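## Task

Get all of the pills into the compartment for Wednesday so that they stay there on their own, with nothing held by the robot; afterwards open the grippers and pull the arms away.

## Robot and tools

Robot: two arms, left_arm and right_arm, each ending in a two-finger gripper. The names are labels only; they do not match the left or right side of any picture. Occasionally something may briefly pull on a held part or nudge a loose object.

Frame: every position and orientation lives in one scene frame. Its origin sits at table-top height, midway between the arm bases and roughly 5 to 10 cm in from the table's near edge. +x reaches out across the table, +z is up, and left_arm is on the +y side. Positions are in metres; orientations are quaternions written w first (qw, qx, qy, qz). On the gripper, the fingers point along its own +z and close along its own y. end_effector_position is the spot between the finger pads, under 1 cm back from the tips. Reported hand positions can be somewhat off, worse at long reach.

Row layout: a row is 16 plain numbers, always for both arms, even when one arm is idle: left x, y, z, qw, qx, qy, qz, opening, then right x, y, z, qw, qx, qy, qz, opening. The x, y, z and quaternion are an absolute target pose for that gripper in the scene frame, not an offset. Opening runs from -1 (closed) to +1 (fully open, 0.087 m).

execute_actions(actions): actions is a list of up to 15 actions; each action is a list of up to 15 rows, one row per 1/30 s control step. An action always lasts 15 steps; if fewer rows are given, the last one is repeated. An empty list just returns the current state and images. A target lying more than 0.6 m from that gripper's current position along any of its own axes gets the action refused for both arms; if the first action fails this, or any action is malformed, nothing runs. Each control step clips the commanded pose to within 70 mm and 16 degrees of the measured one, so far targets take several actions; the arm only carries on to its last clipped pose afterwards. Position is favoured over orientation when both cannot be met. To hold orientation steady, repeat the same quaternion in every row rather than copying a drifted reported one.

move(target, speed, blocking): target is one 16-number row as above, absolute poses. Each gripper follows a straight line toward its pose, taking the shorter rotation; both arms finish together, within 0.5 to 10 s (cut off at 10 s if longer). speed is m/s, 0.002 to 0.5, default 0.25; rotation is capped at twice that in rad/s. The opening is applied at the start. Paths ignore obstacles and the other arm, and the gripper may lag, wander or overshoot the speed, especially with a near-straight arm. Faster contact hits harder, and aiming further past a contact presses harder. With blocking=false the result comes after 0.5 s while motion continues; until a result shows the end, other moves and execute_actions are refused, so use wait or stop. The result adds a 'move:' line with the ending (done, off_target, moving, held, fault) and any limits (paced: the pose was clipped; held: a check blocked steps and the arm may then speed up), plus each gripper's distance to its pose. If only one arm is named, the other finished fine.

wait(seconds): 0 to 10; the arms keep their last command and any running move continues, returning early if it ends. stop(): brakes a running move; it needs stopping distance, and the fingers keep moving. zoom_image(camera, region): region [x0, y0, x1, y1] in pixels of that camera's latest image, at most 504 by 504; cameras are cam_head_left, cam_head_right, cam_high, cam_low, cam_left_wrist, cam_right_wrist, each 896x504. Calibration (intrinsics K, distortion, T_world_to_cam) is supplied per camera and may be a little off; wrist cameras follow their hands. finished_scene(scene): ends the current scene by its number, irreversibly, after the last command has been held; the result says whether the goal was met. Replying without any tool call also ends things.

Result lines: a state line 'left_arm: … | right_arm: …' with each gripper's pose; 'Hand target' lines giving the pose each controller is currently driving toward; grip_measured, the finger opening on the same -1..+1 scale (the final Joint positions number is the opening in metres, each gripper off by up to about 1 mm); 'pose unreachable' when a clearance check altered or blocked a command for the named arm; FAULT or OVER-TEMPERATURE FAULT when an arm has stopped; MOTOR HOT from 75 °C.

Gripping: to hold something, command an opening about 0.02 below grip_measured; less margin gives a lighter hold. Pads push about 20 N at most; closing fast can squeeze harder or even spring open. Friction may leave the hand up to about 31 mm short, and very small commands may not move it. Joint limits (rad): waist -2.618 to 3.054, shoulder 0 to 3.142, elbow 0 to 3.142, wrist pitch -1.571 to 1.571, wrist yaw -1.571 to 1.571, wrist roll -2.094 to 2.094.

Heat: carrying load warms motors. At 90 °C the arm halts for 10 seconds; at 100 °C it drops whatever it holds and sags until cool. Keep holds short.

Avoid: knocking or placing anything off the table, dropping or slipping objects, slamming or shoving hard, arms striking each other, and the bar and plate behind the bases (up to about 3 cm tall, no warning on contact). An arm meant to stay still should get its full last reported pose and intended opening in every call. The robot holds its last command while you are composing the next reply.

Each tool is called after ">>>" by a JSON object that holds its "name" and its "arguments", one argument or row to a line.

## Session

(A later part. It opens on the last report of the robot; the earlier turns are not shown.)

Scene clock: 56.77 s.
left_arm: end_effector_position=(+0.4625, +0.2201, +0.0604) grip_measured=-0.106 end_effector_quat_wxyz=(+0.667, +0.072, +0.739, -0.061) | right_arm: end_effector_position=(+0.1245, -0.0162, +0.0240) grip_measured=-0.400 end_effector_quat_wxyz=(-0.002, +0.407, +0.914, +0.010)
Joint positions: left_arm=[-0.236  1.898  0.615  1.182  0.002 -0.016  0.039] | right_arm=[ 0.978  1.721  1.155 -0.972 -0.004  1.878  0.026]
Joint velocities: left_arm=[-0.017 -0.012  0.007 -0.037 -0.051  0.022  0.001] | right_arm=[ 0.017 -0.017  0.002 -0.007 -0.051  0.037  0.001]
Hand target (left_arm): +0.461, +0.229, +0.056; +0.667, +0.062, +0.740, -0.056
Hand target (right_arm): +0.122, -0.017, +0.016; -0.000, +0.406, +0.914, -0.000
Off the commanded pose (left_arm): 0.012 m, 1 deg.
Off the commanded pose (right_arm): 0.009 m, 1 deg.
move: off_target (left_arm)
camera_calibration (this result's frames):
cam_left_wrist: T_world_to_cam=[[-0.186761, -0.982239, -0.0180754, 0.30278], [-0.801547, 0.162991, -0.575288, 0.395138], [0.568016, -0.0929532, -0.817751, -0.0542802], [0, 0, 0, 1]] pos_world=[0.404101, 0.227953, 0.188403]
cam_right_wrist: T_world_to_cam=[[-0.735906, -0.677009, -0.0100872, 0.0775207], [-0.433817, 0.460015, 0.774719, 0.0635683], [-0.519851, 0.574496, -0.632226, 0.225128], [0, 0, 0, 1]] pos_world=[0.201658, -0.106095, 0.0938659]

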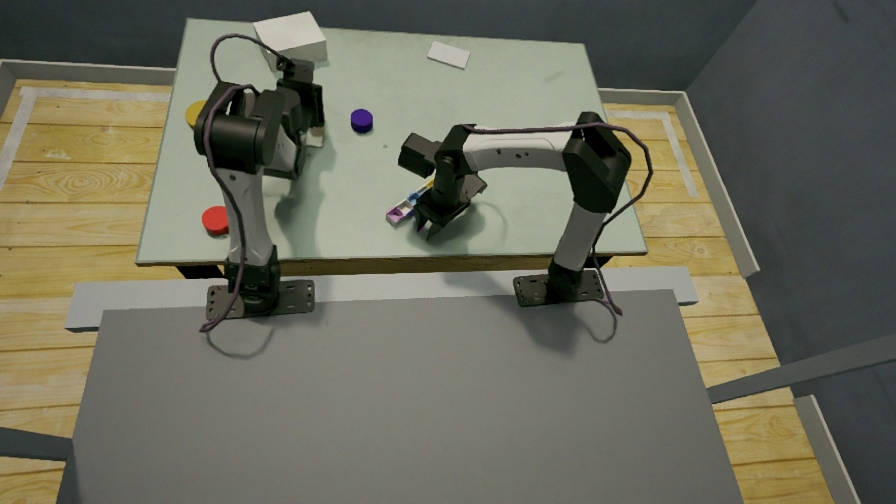

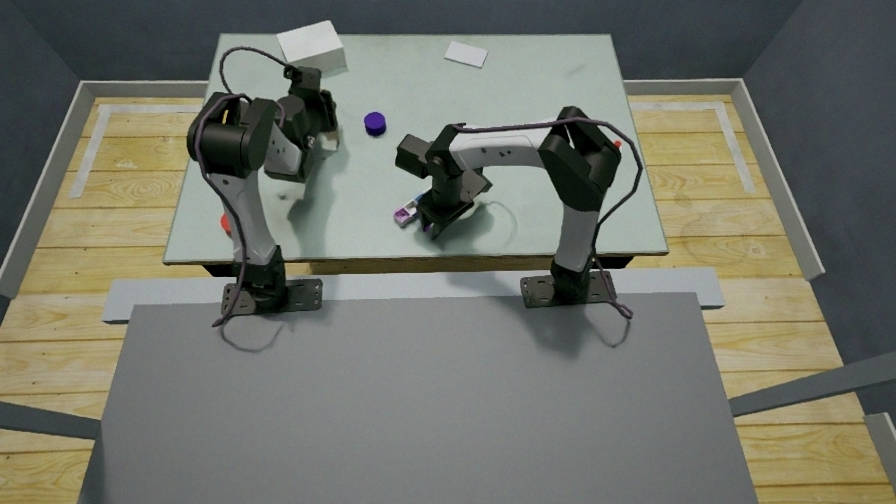

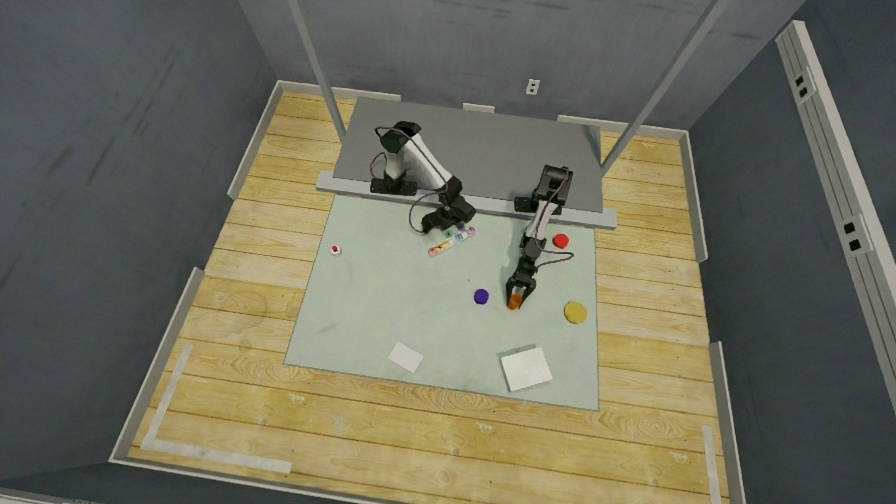

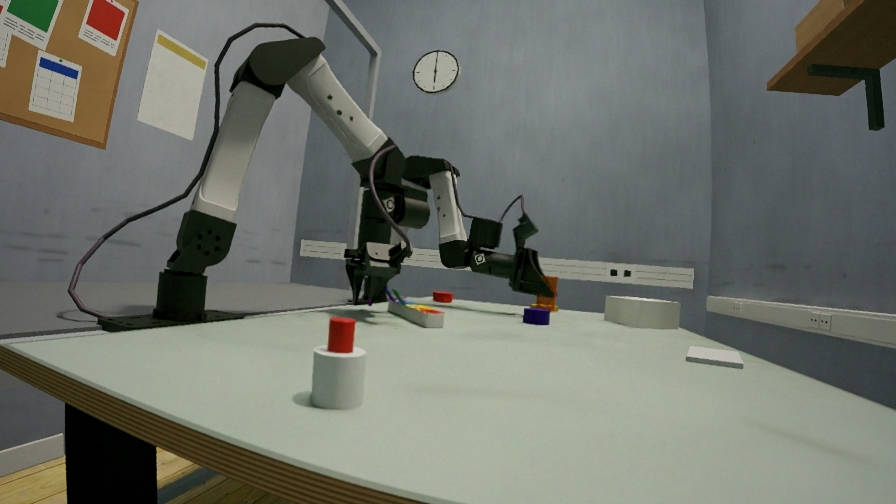

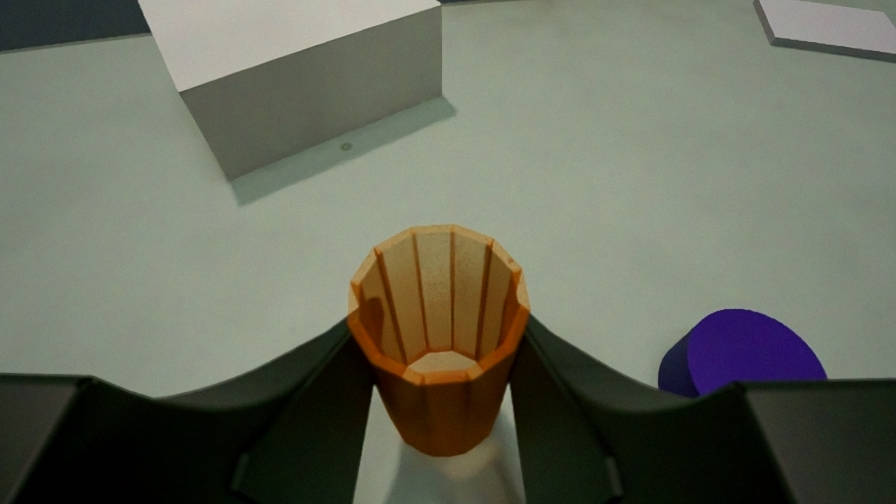

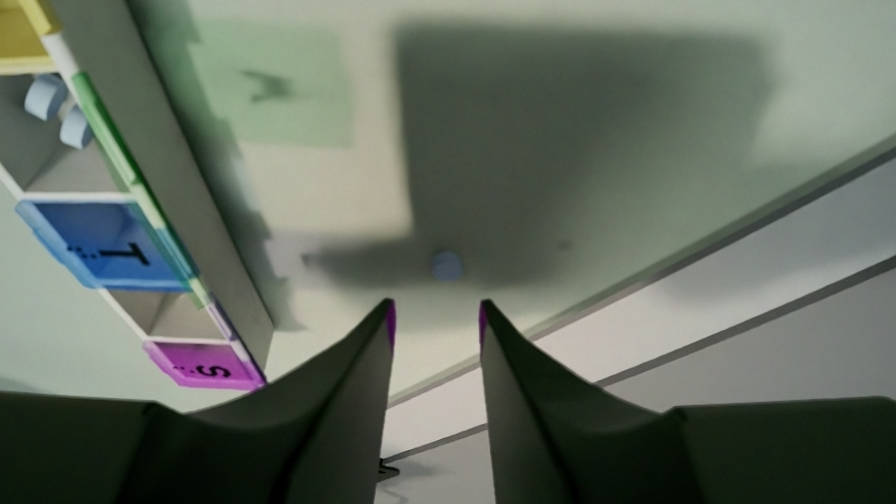

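>>> {"name": "move", "arguments": {
  "target": [0.46,0.23,0.036,0.667,0.065,0.74,-0.058,-0.15,0.122,-0.017,-0.004,0,0.406,0.914,0,-0.4],
  "speed": 0.04
}}

Scene clock: 58.50 s.
left_arm: end_effector_position=(+0.4638, +0.2240, +0.0441) grip_measured=-0.106 end_effector_quat_wxyz=(+0.671, +0.069, +0.735, -0.059) | right_arm: end_effector_position=(+0.1262, -0.0129, +0.0136) grip_measured=-0.400 end_effector_quat_wxyz=(-0.001, +0.407, +0.913, +0.015)
Joint positions: left_arm=[-0.227  1.984  0.605  1.291  0.004 -0.016  0.039] | right_arm=[ 0.978  1.739  1.133 -0.92  -0.005  1.878  0.026]
Joint velocities: left_arm=[ 0.002  0.002 -0.017 -0.007  0.007 -0.037 -0.   ] | right_arm=[ 0.002  0.007 -0.007  0.007  0.022  0.007 -0.   ]
Hand target (left_arm): +0.460, +0.230, +0.036; +0.667, +0.065, +0.740, -0.058
Hand target (right_arm): +0.122, -0.017, -0.003; -0.000, +0.406, +0.914, -0.000
Off the commanded pose (left_arm): 0.011 m, 1 deg.
Off the commanded pose (right_arm): 0.019 m, 2 deg.
move: off_target (left_arm, right_arm)
camera_calibration (this result's frames):
cam_left_wrist: T_world_to_cam=[[-0.180428, -0.983425, -0.0179282, 0.303832], [-0.795293, 0.156588, -0.585653, 0.385162], [0.578753, -0.0914102, -0.810363, -0.0736434], [0, 0, 0, 1]] pos_world=[0.403758, 0.231752, 0.171341]
cam_right_wrist: T_world_to_cam=[[-0.736348, -0.676316, -0.0197035, 0.0811659], [-0.436994, 0.453148, 0.776977, 0.0711927], [-0.516553, 0.580736, -0.629221, 0.217177], [0, 0, 0, 1]] pos_world=[0.203061, -0.10349, 0.0829364]

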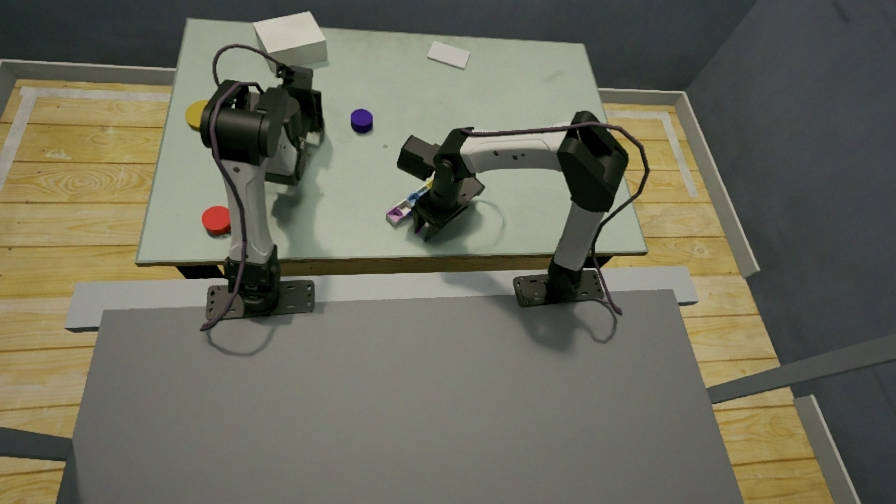

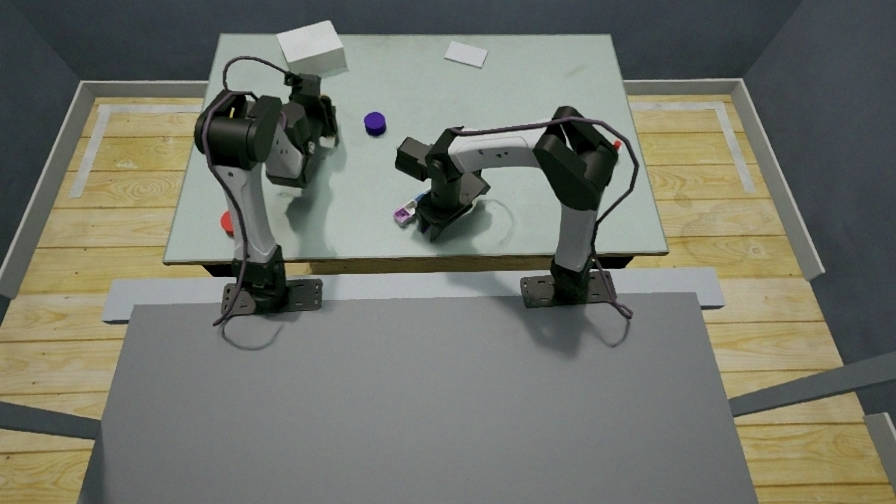

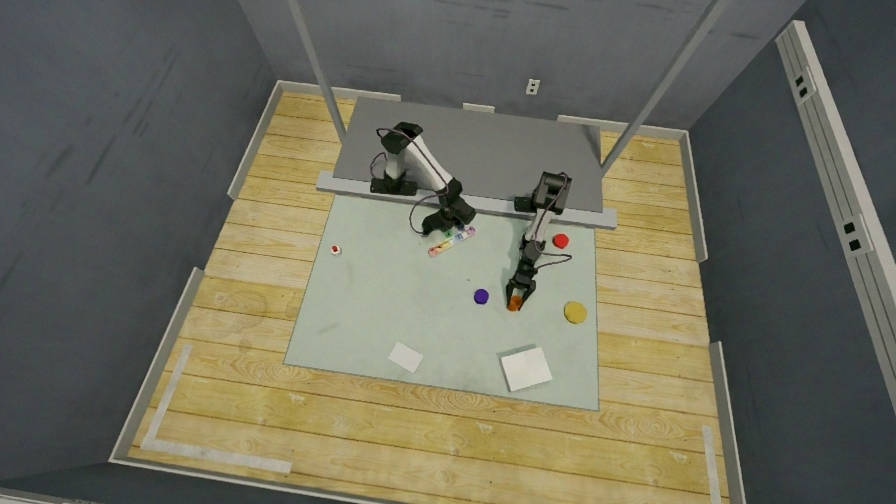

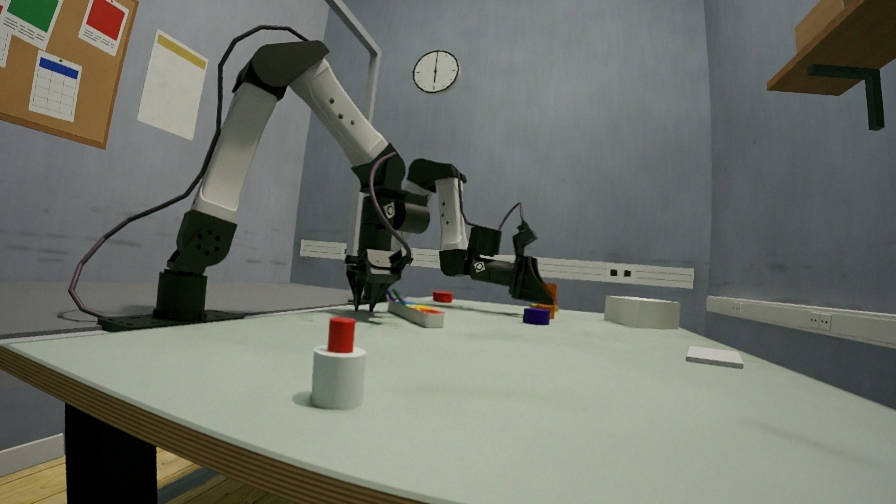

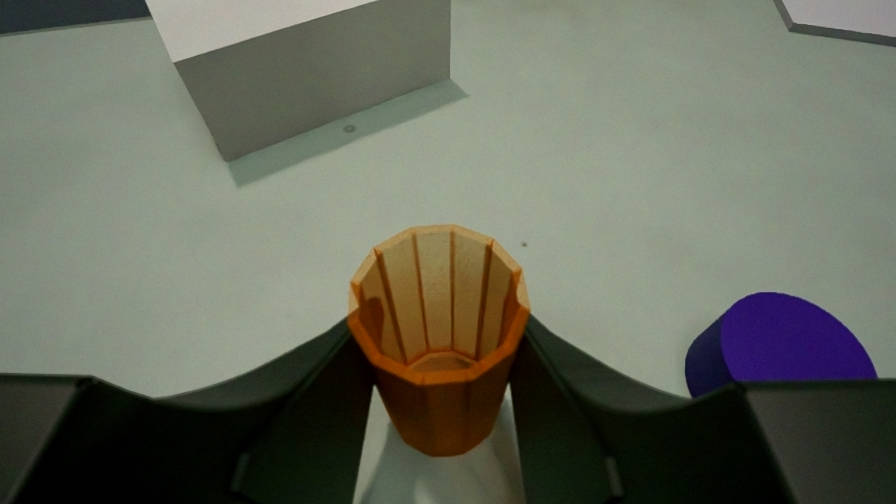

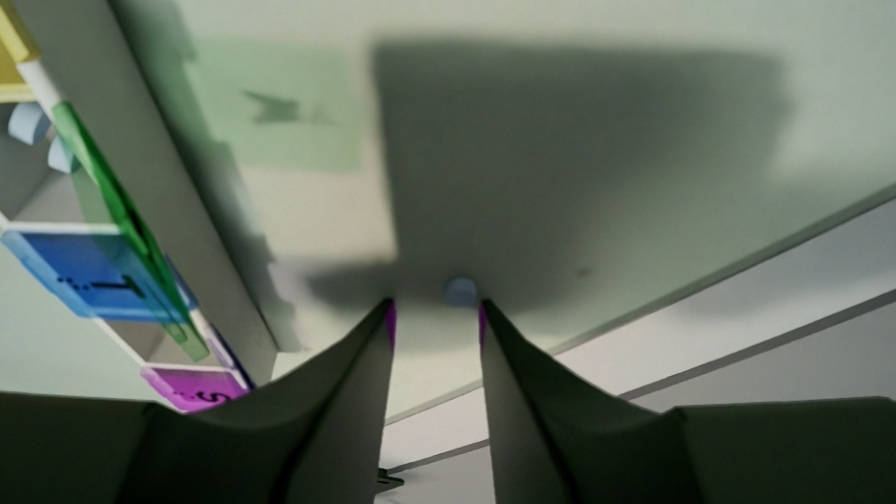

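>>> {"name": "move", "arguments": {
  "target": [0.46,0.23,0.04,0.667,0.065,0.74,-0.058,1,0.128,-0.029,0.003,0,0.406,0.914,0,-0.4],
  "speed": 0.03
}}

>>> {"name": "zoom_image", "arguments": {
  "camera": "cam_low",
  "region": [330, 270, 420, 330]
}}

Scene clock: 60.83 s.
left_arm: end_effector_position=(+0.4637, +0.2240, +0.0442) grip_measured=+0.977 end_effector_quat_wxyz=(+0.672, +0.069, +0.735, -0.059) | right_arm: end_effector_position=(+0.1267, -0.0136, +0.0134) grip_measured=-0.400 end_effector_quat_wxyz=(-0.014, +0.404, +0.914, +0.018)
Joint positions: left_arm=[-0.227  1.985  0.605  1.293  0.004 -0.016  0.086] | right_arm=[ 0.96   1.739  1.127 -0.913 -0.032  1.855  0.026]
Joint velocities: left_arm=[ 0.002 -0.022 -0.002 -0.022 -0.022 -0.081  0.   ] | right_arm=[ 0.002 -0.002 -0.007  0.007  0.022  0.022 -0.002]
Hand target (left_arm): +0.460, +0.230, +0.040; +0.667, +0.065, +0.740, -0.058
Hand target (right_arm): +0.128, -0.029, +0.003; -0.000, +0.406, +0.914, -0.001
Off the commanded pose (left_arm): 0.008 m, 1 deg.
Off the commanded pose (right_arm): 0.019 m, 3 deg.
move: off_target (right_arm)
camera_calibration (this result's frames):
cam_left_wrist: T_world_to_cam=[[-0.180433, -0.983424, -0.0179301, 0.303833], [-0.794629, 0.156489, -0.58658, 0.38496], [0.579663, -0.0915906, -0.809693, -0.0739877], [0, 0, 0, 1]] pos_world=[0.403609, 0.231779, 0.17135]
cam_right_wrist: T_world_to_cam=[[-0.732794, -0.680301, -0.0142349, 0.0804835], [-0.422778, 0.438809, 0.792909, 0.0696469], [-0.533171, 0.587058, -0.609173, 0.219645], [0, 0, 0, 1]] pos_world=[0.205531, -0.104753, 0.0797238]

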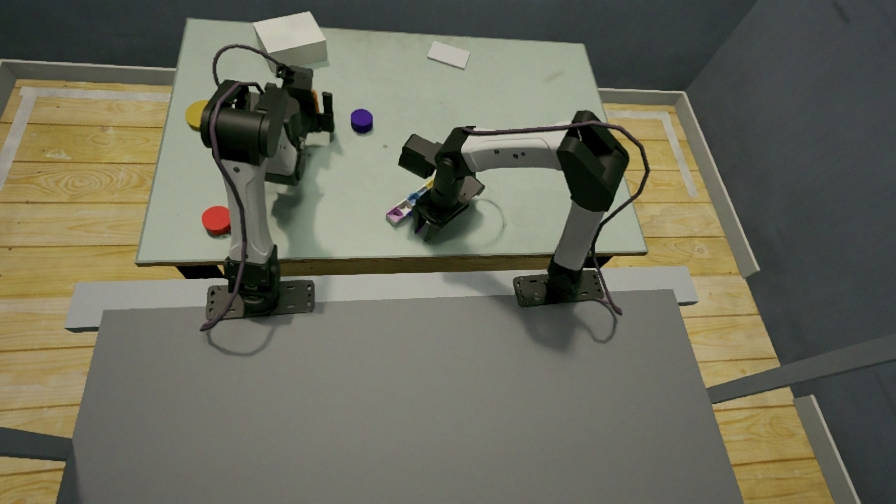

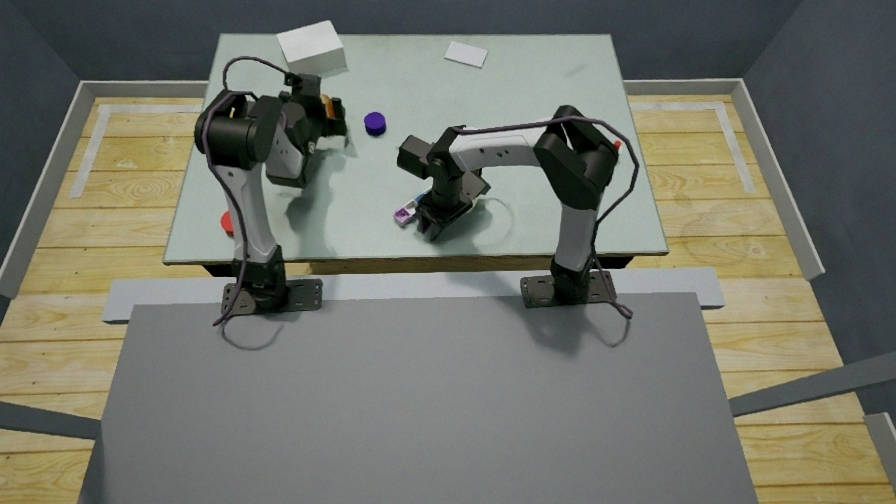

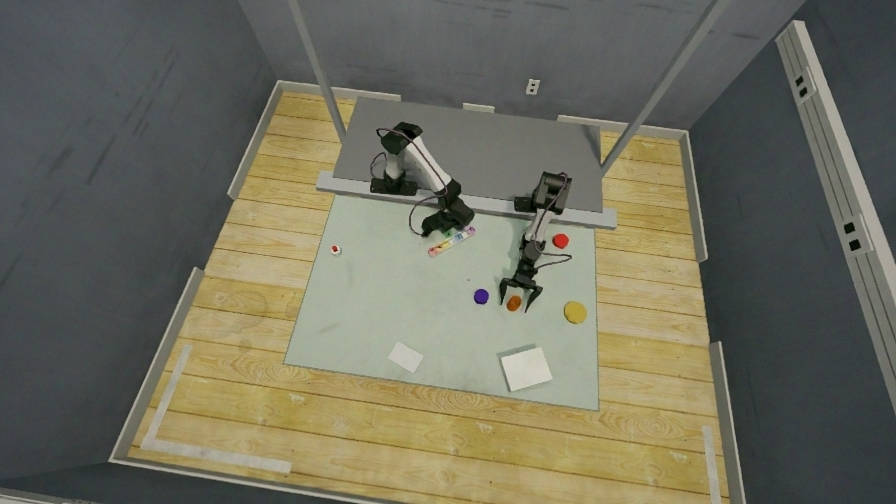

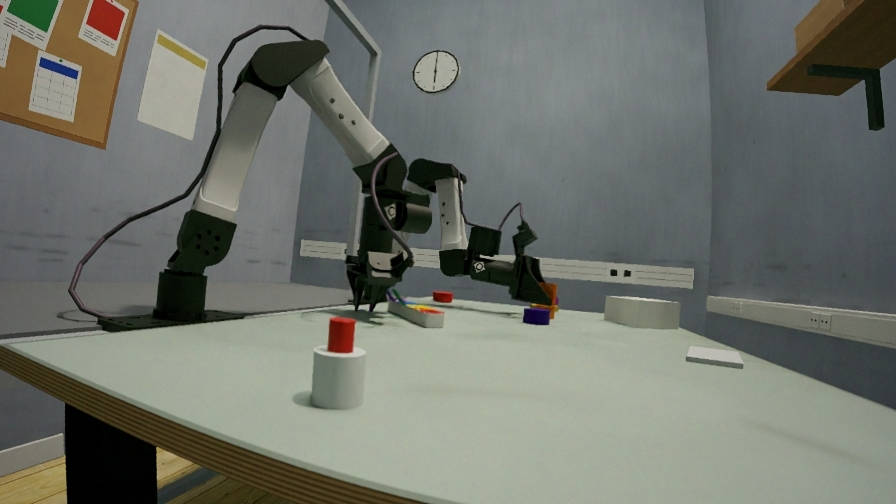

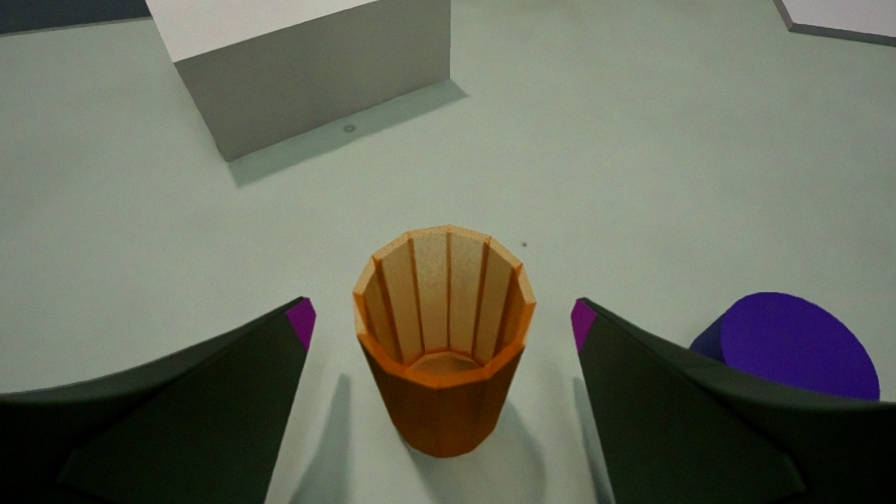

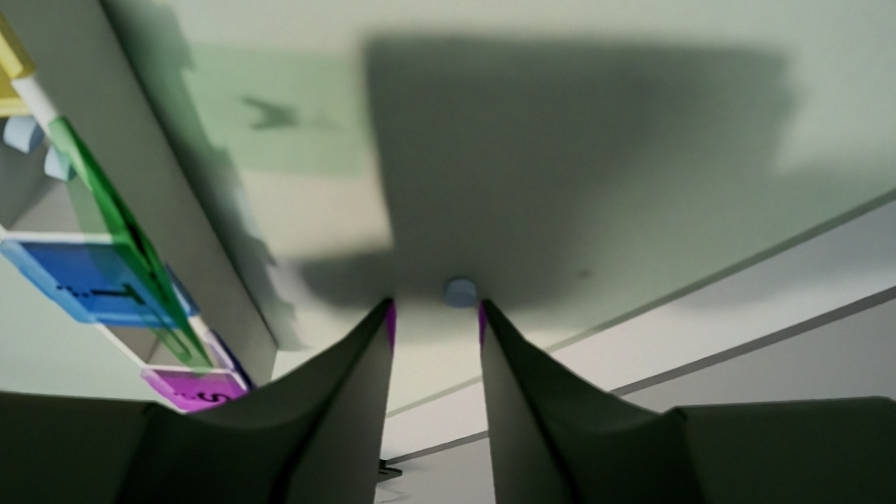

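Region (330, 270, 420, 330) of cam_low's 896x504 image, scaled by 5.600, with more detail than that image has.

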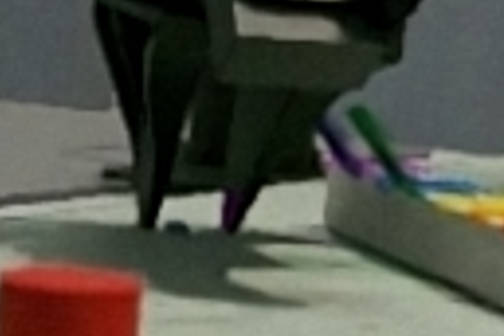

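Stuck on the table; lift and re-lower.

>>> {"name": "move", "arguments": {
  "target": [0.42,0.235,0.06,0.667,0.065,0.74,-0.058,1,0.126,-0.027,0.03,0,0.406,0.914,0,-0.4],
  "speed": 0.08
}}

>>> {"name": "move", "arguments": {
  "target": [0.38,0.24,0.09,0.667,0.065,0.74,-0.058,1,0.126,-0.027,0.004,0,0.406,0.914,0,-0.4],
  "speed": 0.08
}}

Scene clock: 62.93 s.
left_arm: end_effector_position=(+0.4241, +0.2308, +0.0620) grip_measured=+0.977 end_effector_quat_wxyz=(+0.673, +0.069, +0.734, -0.059) | right_arm: end_effector_position=(+0.1228, -0.0290, +0.0210) grip_measured=-0.400 end_effector_quat_wxyz=(-0.004, +0.404, +0.915, -0.009)
Joint positions: left_arm=[-0.227  1.807  0.445  1.278  0.004 -0.016  0.086] | right_arm=[ 0.96   1.716  1.139 -0.998 -0.006  1.854  0.026]
Joint velocities: left_arm=[ 0.002  0.012 -0.002  0.066  0.037 -0.007 -0.001] | right_arm=[-0.002 -0.007 -0.007 -0.066 -0.022 -0.007 -0.   ]
Hand target (left_arm): +0.420, +0.236, +0.059; +0.667, +0.065, +0.740, -0.058
Hand target (right_arm): +0.126, -0.027, +0.030; +0.000, +0.406, +0.914, +0.000
Off the commanded pose (left_arm): 0.006 m, 1 deg.
Off the commanded pose (right_arm): 0.010 m, 1 deg.
move: done
camera_calibration (this result's frames):
cam_left_wrist: T_world_to_cam=[[-0.180444, -0.983422, -0.0179346, 0.303698], [-0.793076, 0.156255, -0.58874, 0.362379], [0.581782, -0.092011, -0.808123, -0.0368929], [0, 0, 0, 1]] pos_world=[0.363658, 0.238645, 0.18898]
cam_right_wrist: T_world_to_cam=[[-0.732091, -0.6807, 0.0262819, 0.0662772], [-0.420847, 0.482284, 0.768303, 0.070262], [-0.53566, 0.551407, -0.639546, 0.231097], [0, 0, 0, 1]] pos_world=[0.20188, -0.1162, 0.092073]

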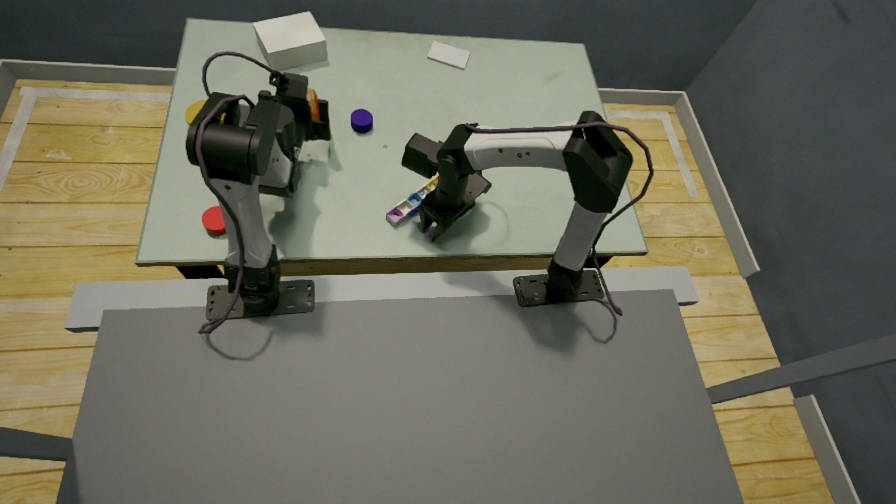

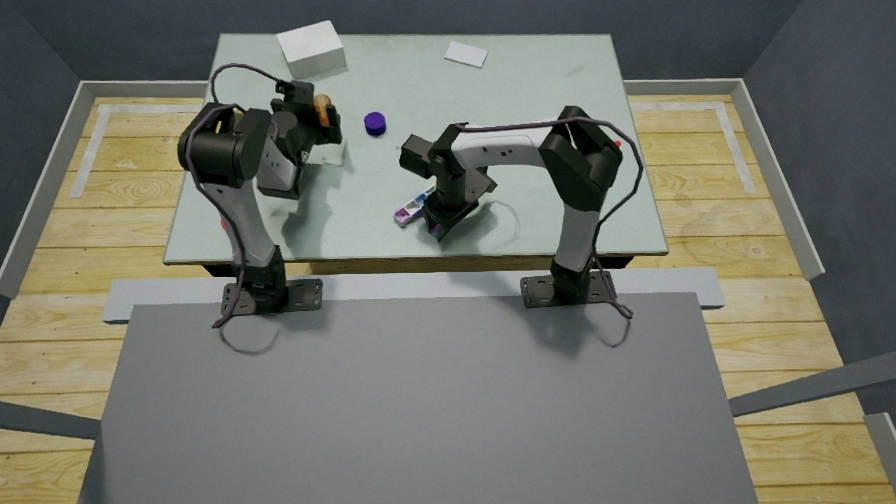

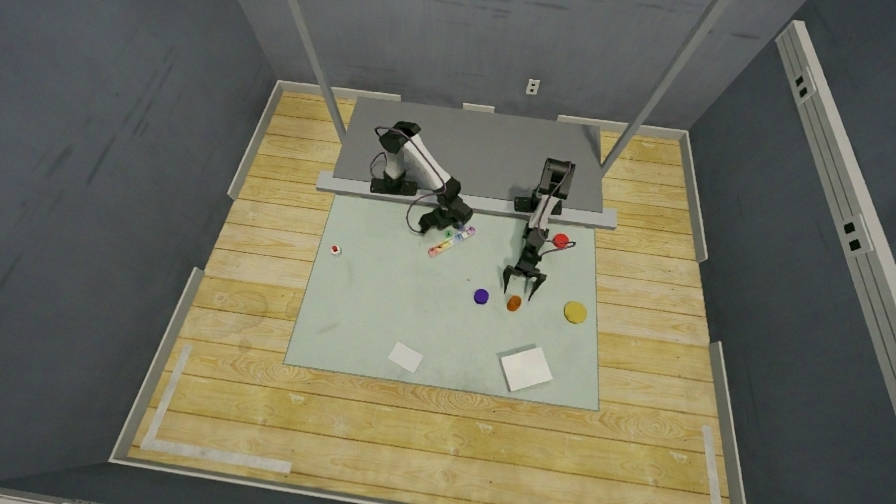

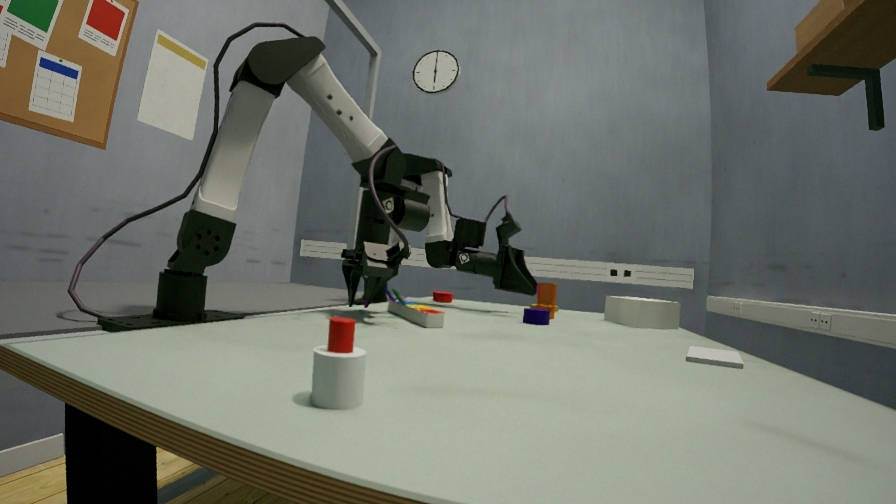

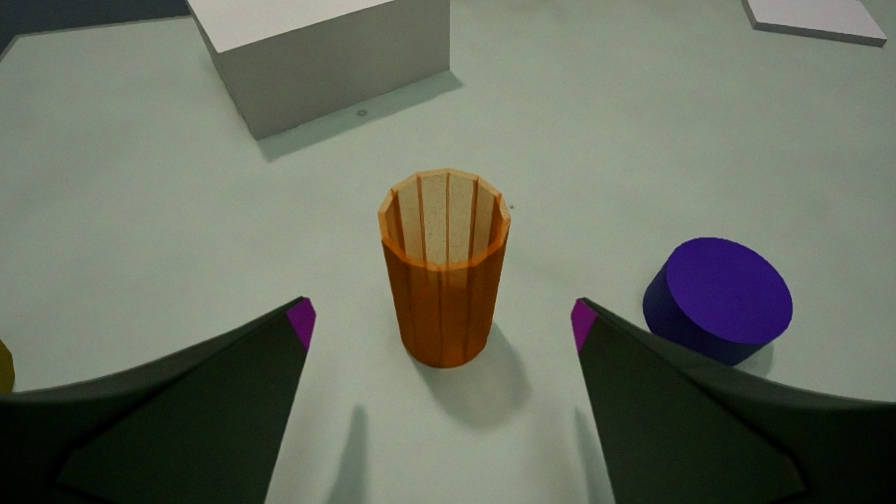

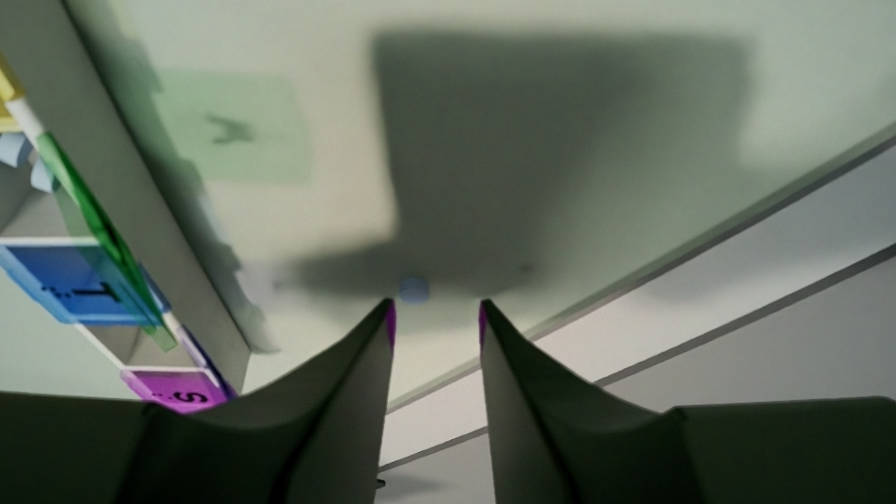

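Scene clock: 64.20 s.
left_arm: end_effector_position=(+0.3841, +0.2374, +0.0924) grip_measured=+0.977 end_effector_quat_wxyz=(+0.672, +0.069, +0.735, -0.059) | right_arm: end_effector_position=(+0.1284, -0.0201, +0.0155) grip_measured=-0.400 end_effector_quat_wxyz=(-0.000, +0.404, +0.915, +0.017)
Joint positions: left_arm=[-0.227  1.5    0.323  1.091  0.004 -0.016  0.086] | right_arm=[ 0.96   1.716  1.113 -0.92  -0.004  1.854  0.026]
Joint velocities: left_arm=[ 0.002  0.022 -0.007  0.022  0.037 -0.051 -0.   ] | right_arm=[-0.007 -0.002 -0.012 -0.007  0.007  0.007 -0.   ]
Hand target (left_arm): +0.380, +0.241, +0.089; +0.667, +0.065, +0.740, -0.058
Hand target (right_arm): +0.126, -0.027, +0.004; +0.000, +0.406, +0.914, -0.000
Off the commanded pose (left_arm): 0.005 m, 1 deg.
Off the commanded pose (right_arm): 0.014 m, 2 deg.
move: off_target (right_arm)
camera_calibration (this result's frames):
cam_left_wrist: T_world_to_cam=[[-0.180438, -0.983423, -0.017932, 0.303502], [-0.793964, 0.156389, -0.587506, 0.34773], [0.580572, -0.0917708, -0.809021, 0.0120641], [0, 0, 0, 1]] pos_world=[0.323844, 0.245197, 0.219496]
cam_right_wrist: T_world_to_cam=[[-0.73216, -0.680723, -0.0236145, 0.0773658], [-0.442334, 0.448822, 0.776466, 0.0745258], [-0.51796, 0.578943, -0.629717, 0.223871], [0, 0, 0, 1]] pos_world=[0.205565, -0.110392, 0.0849354]

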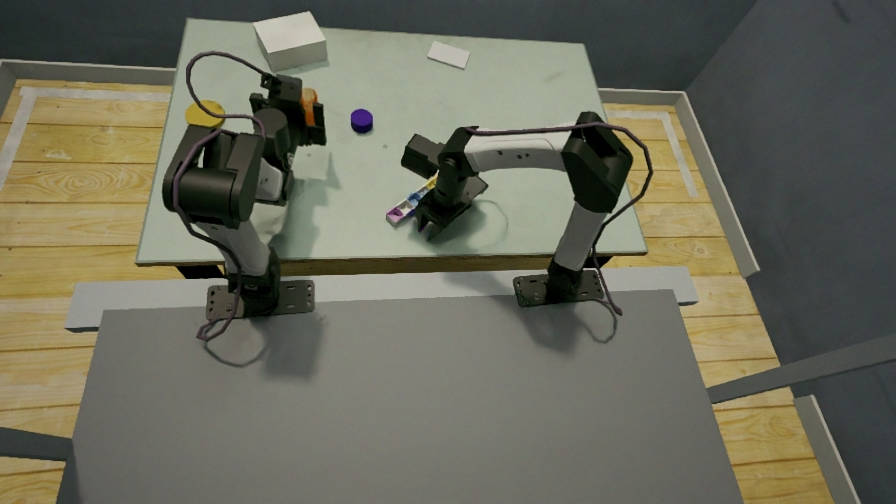

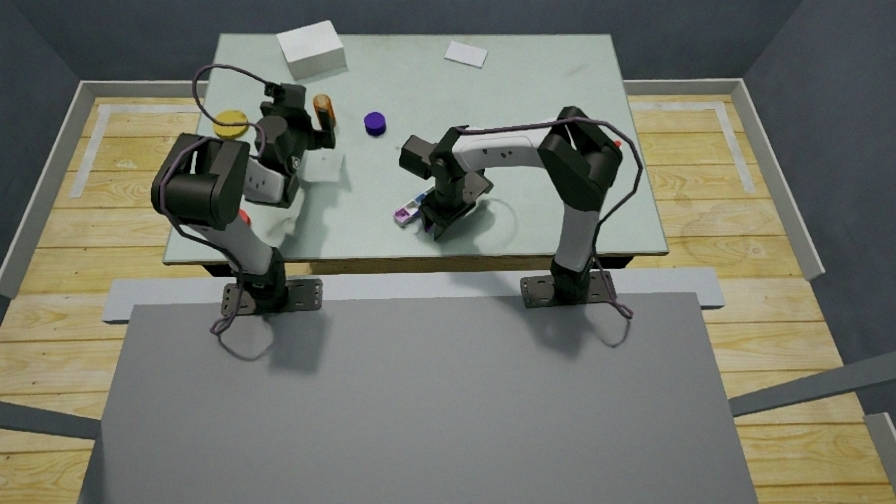

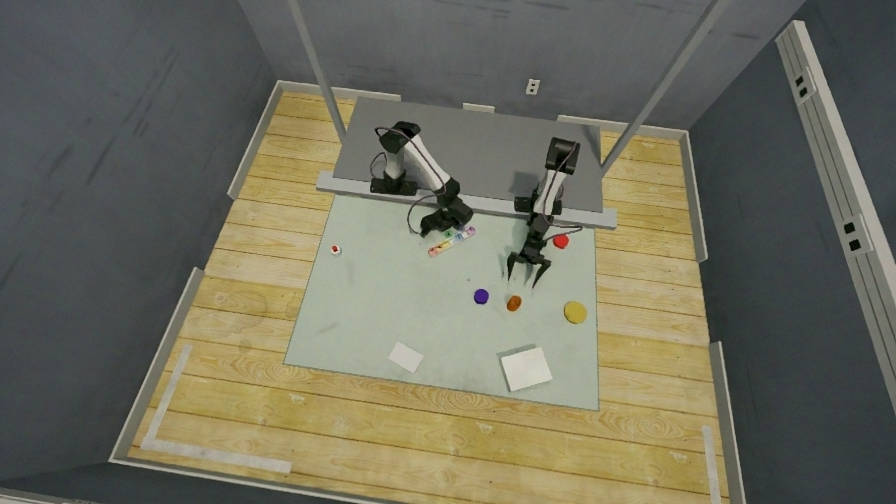

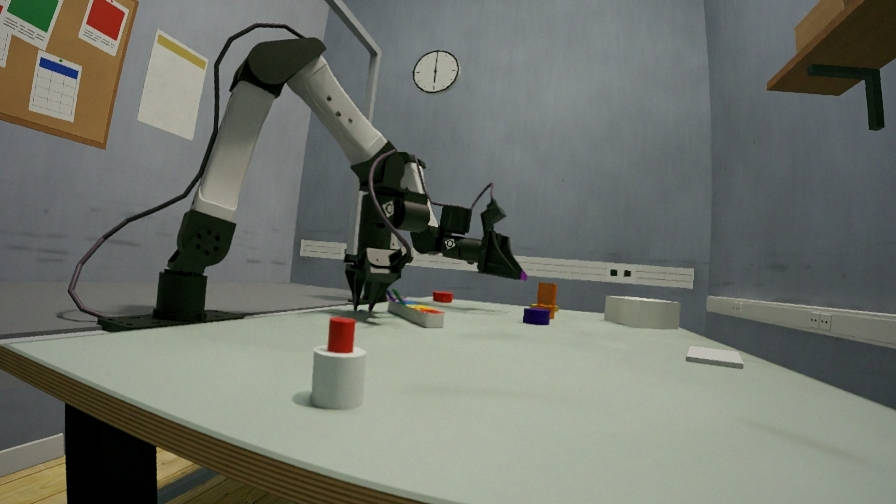

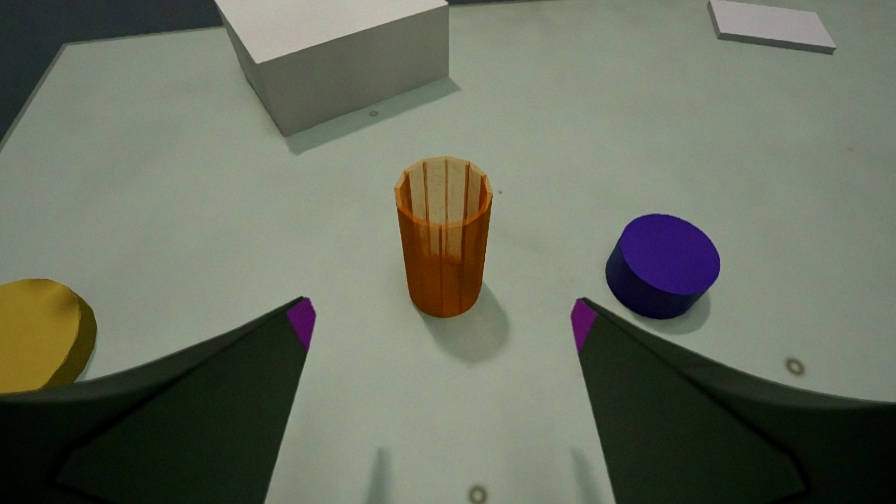

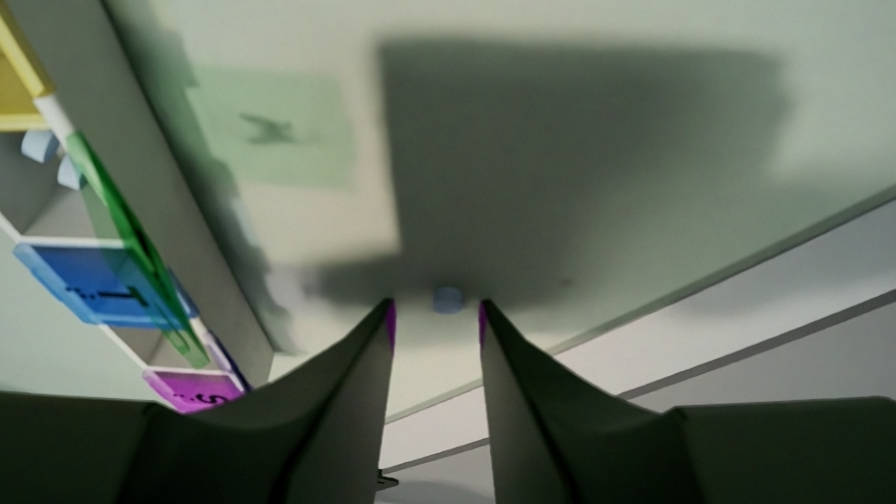

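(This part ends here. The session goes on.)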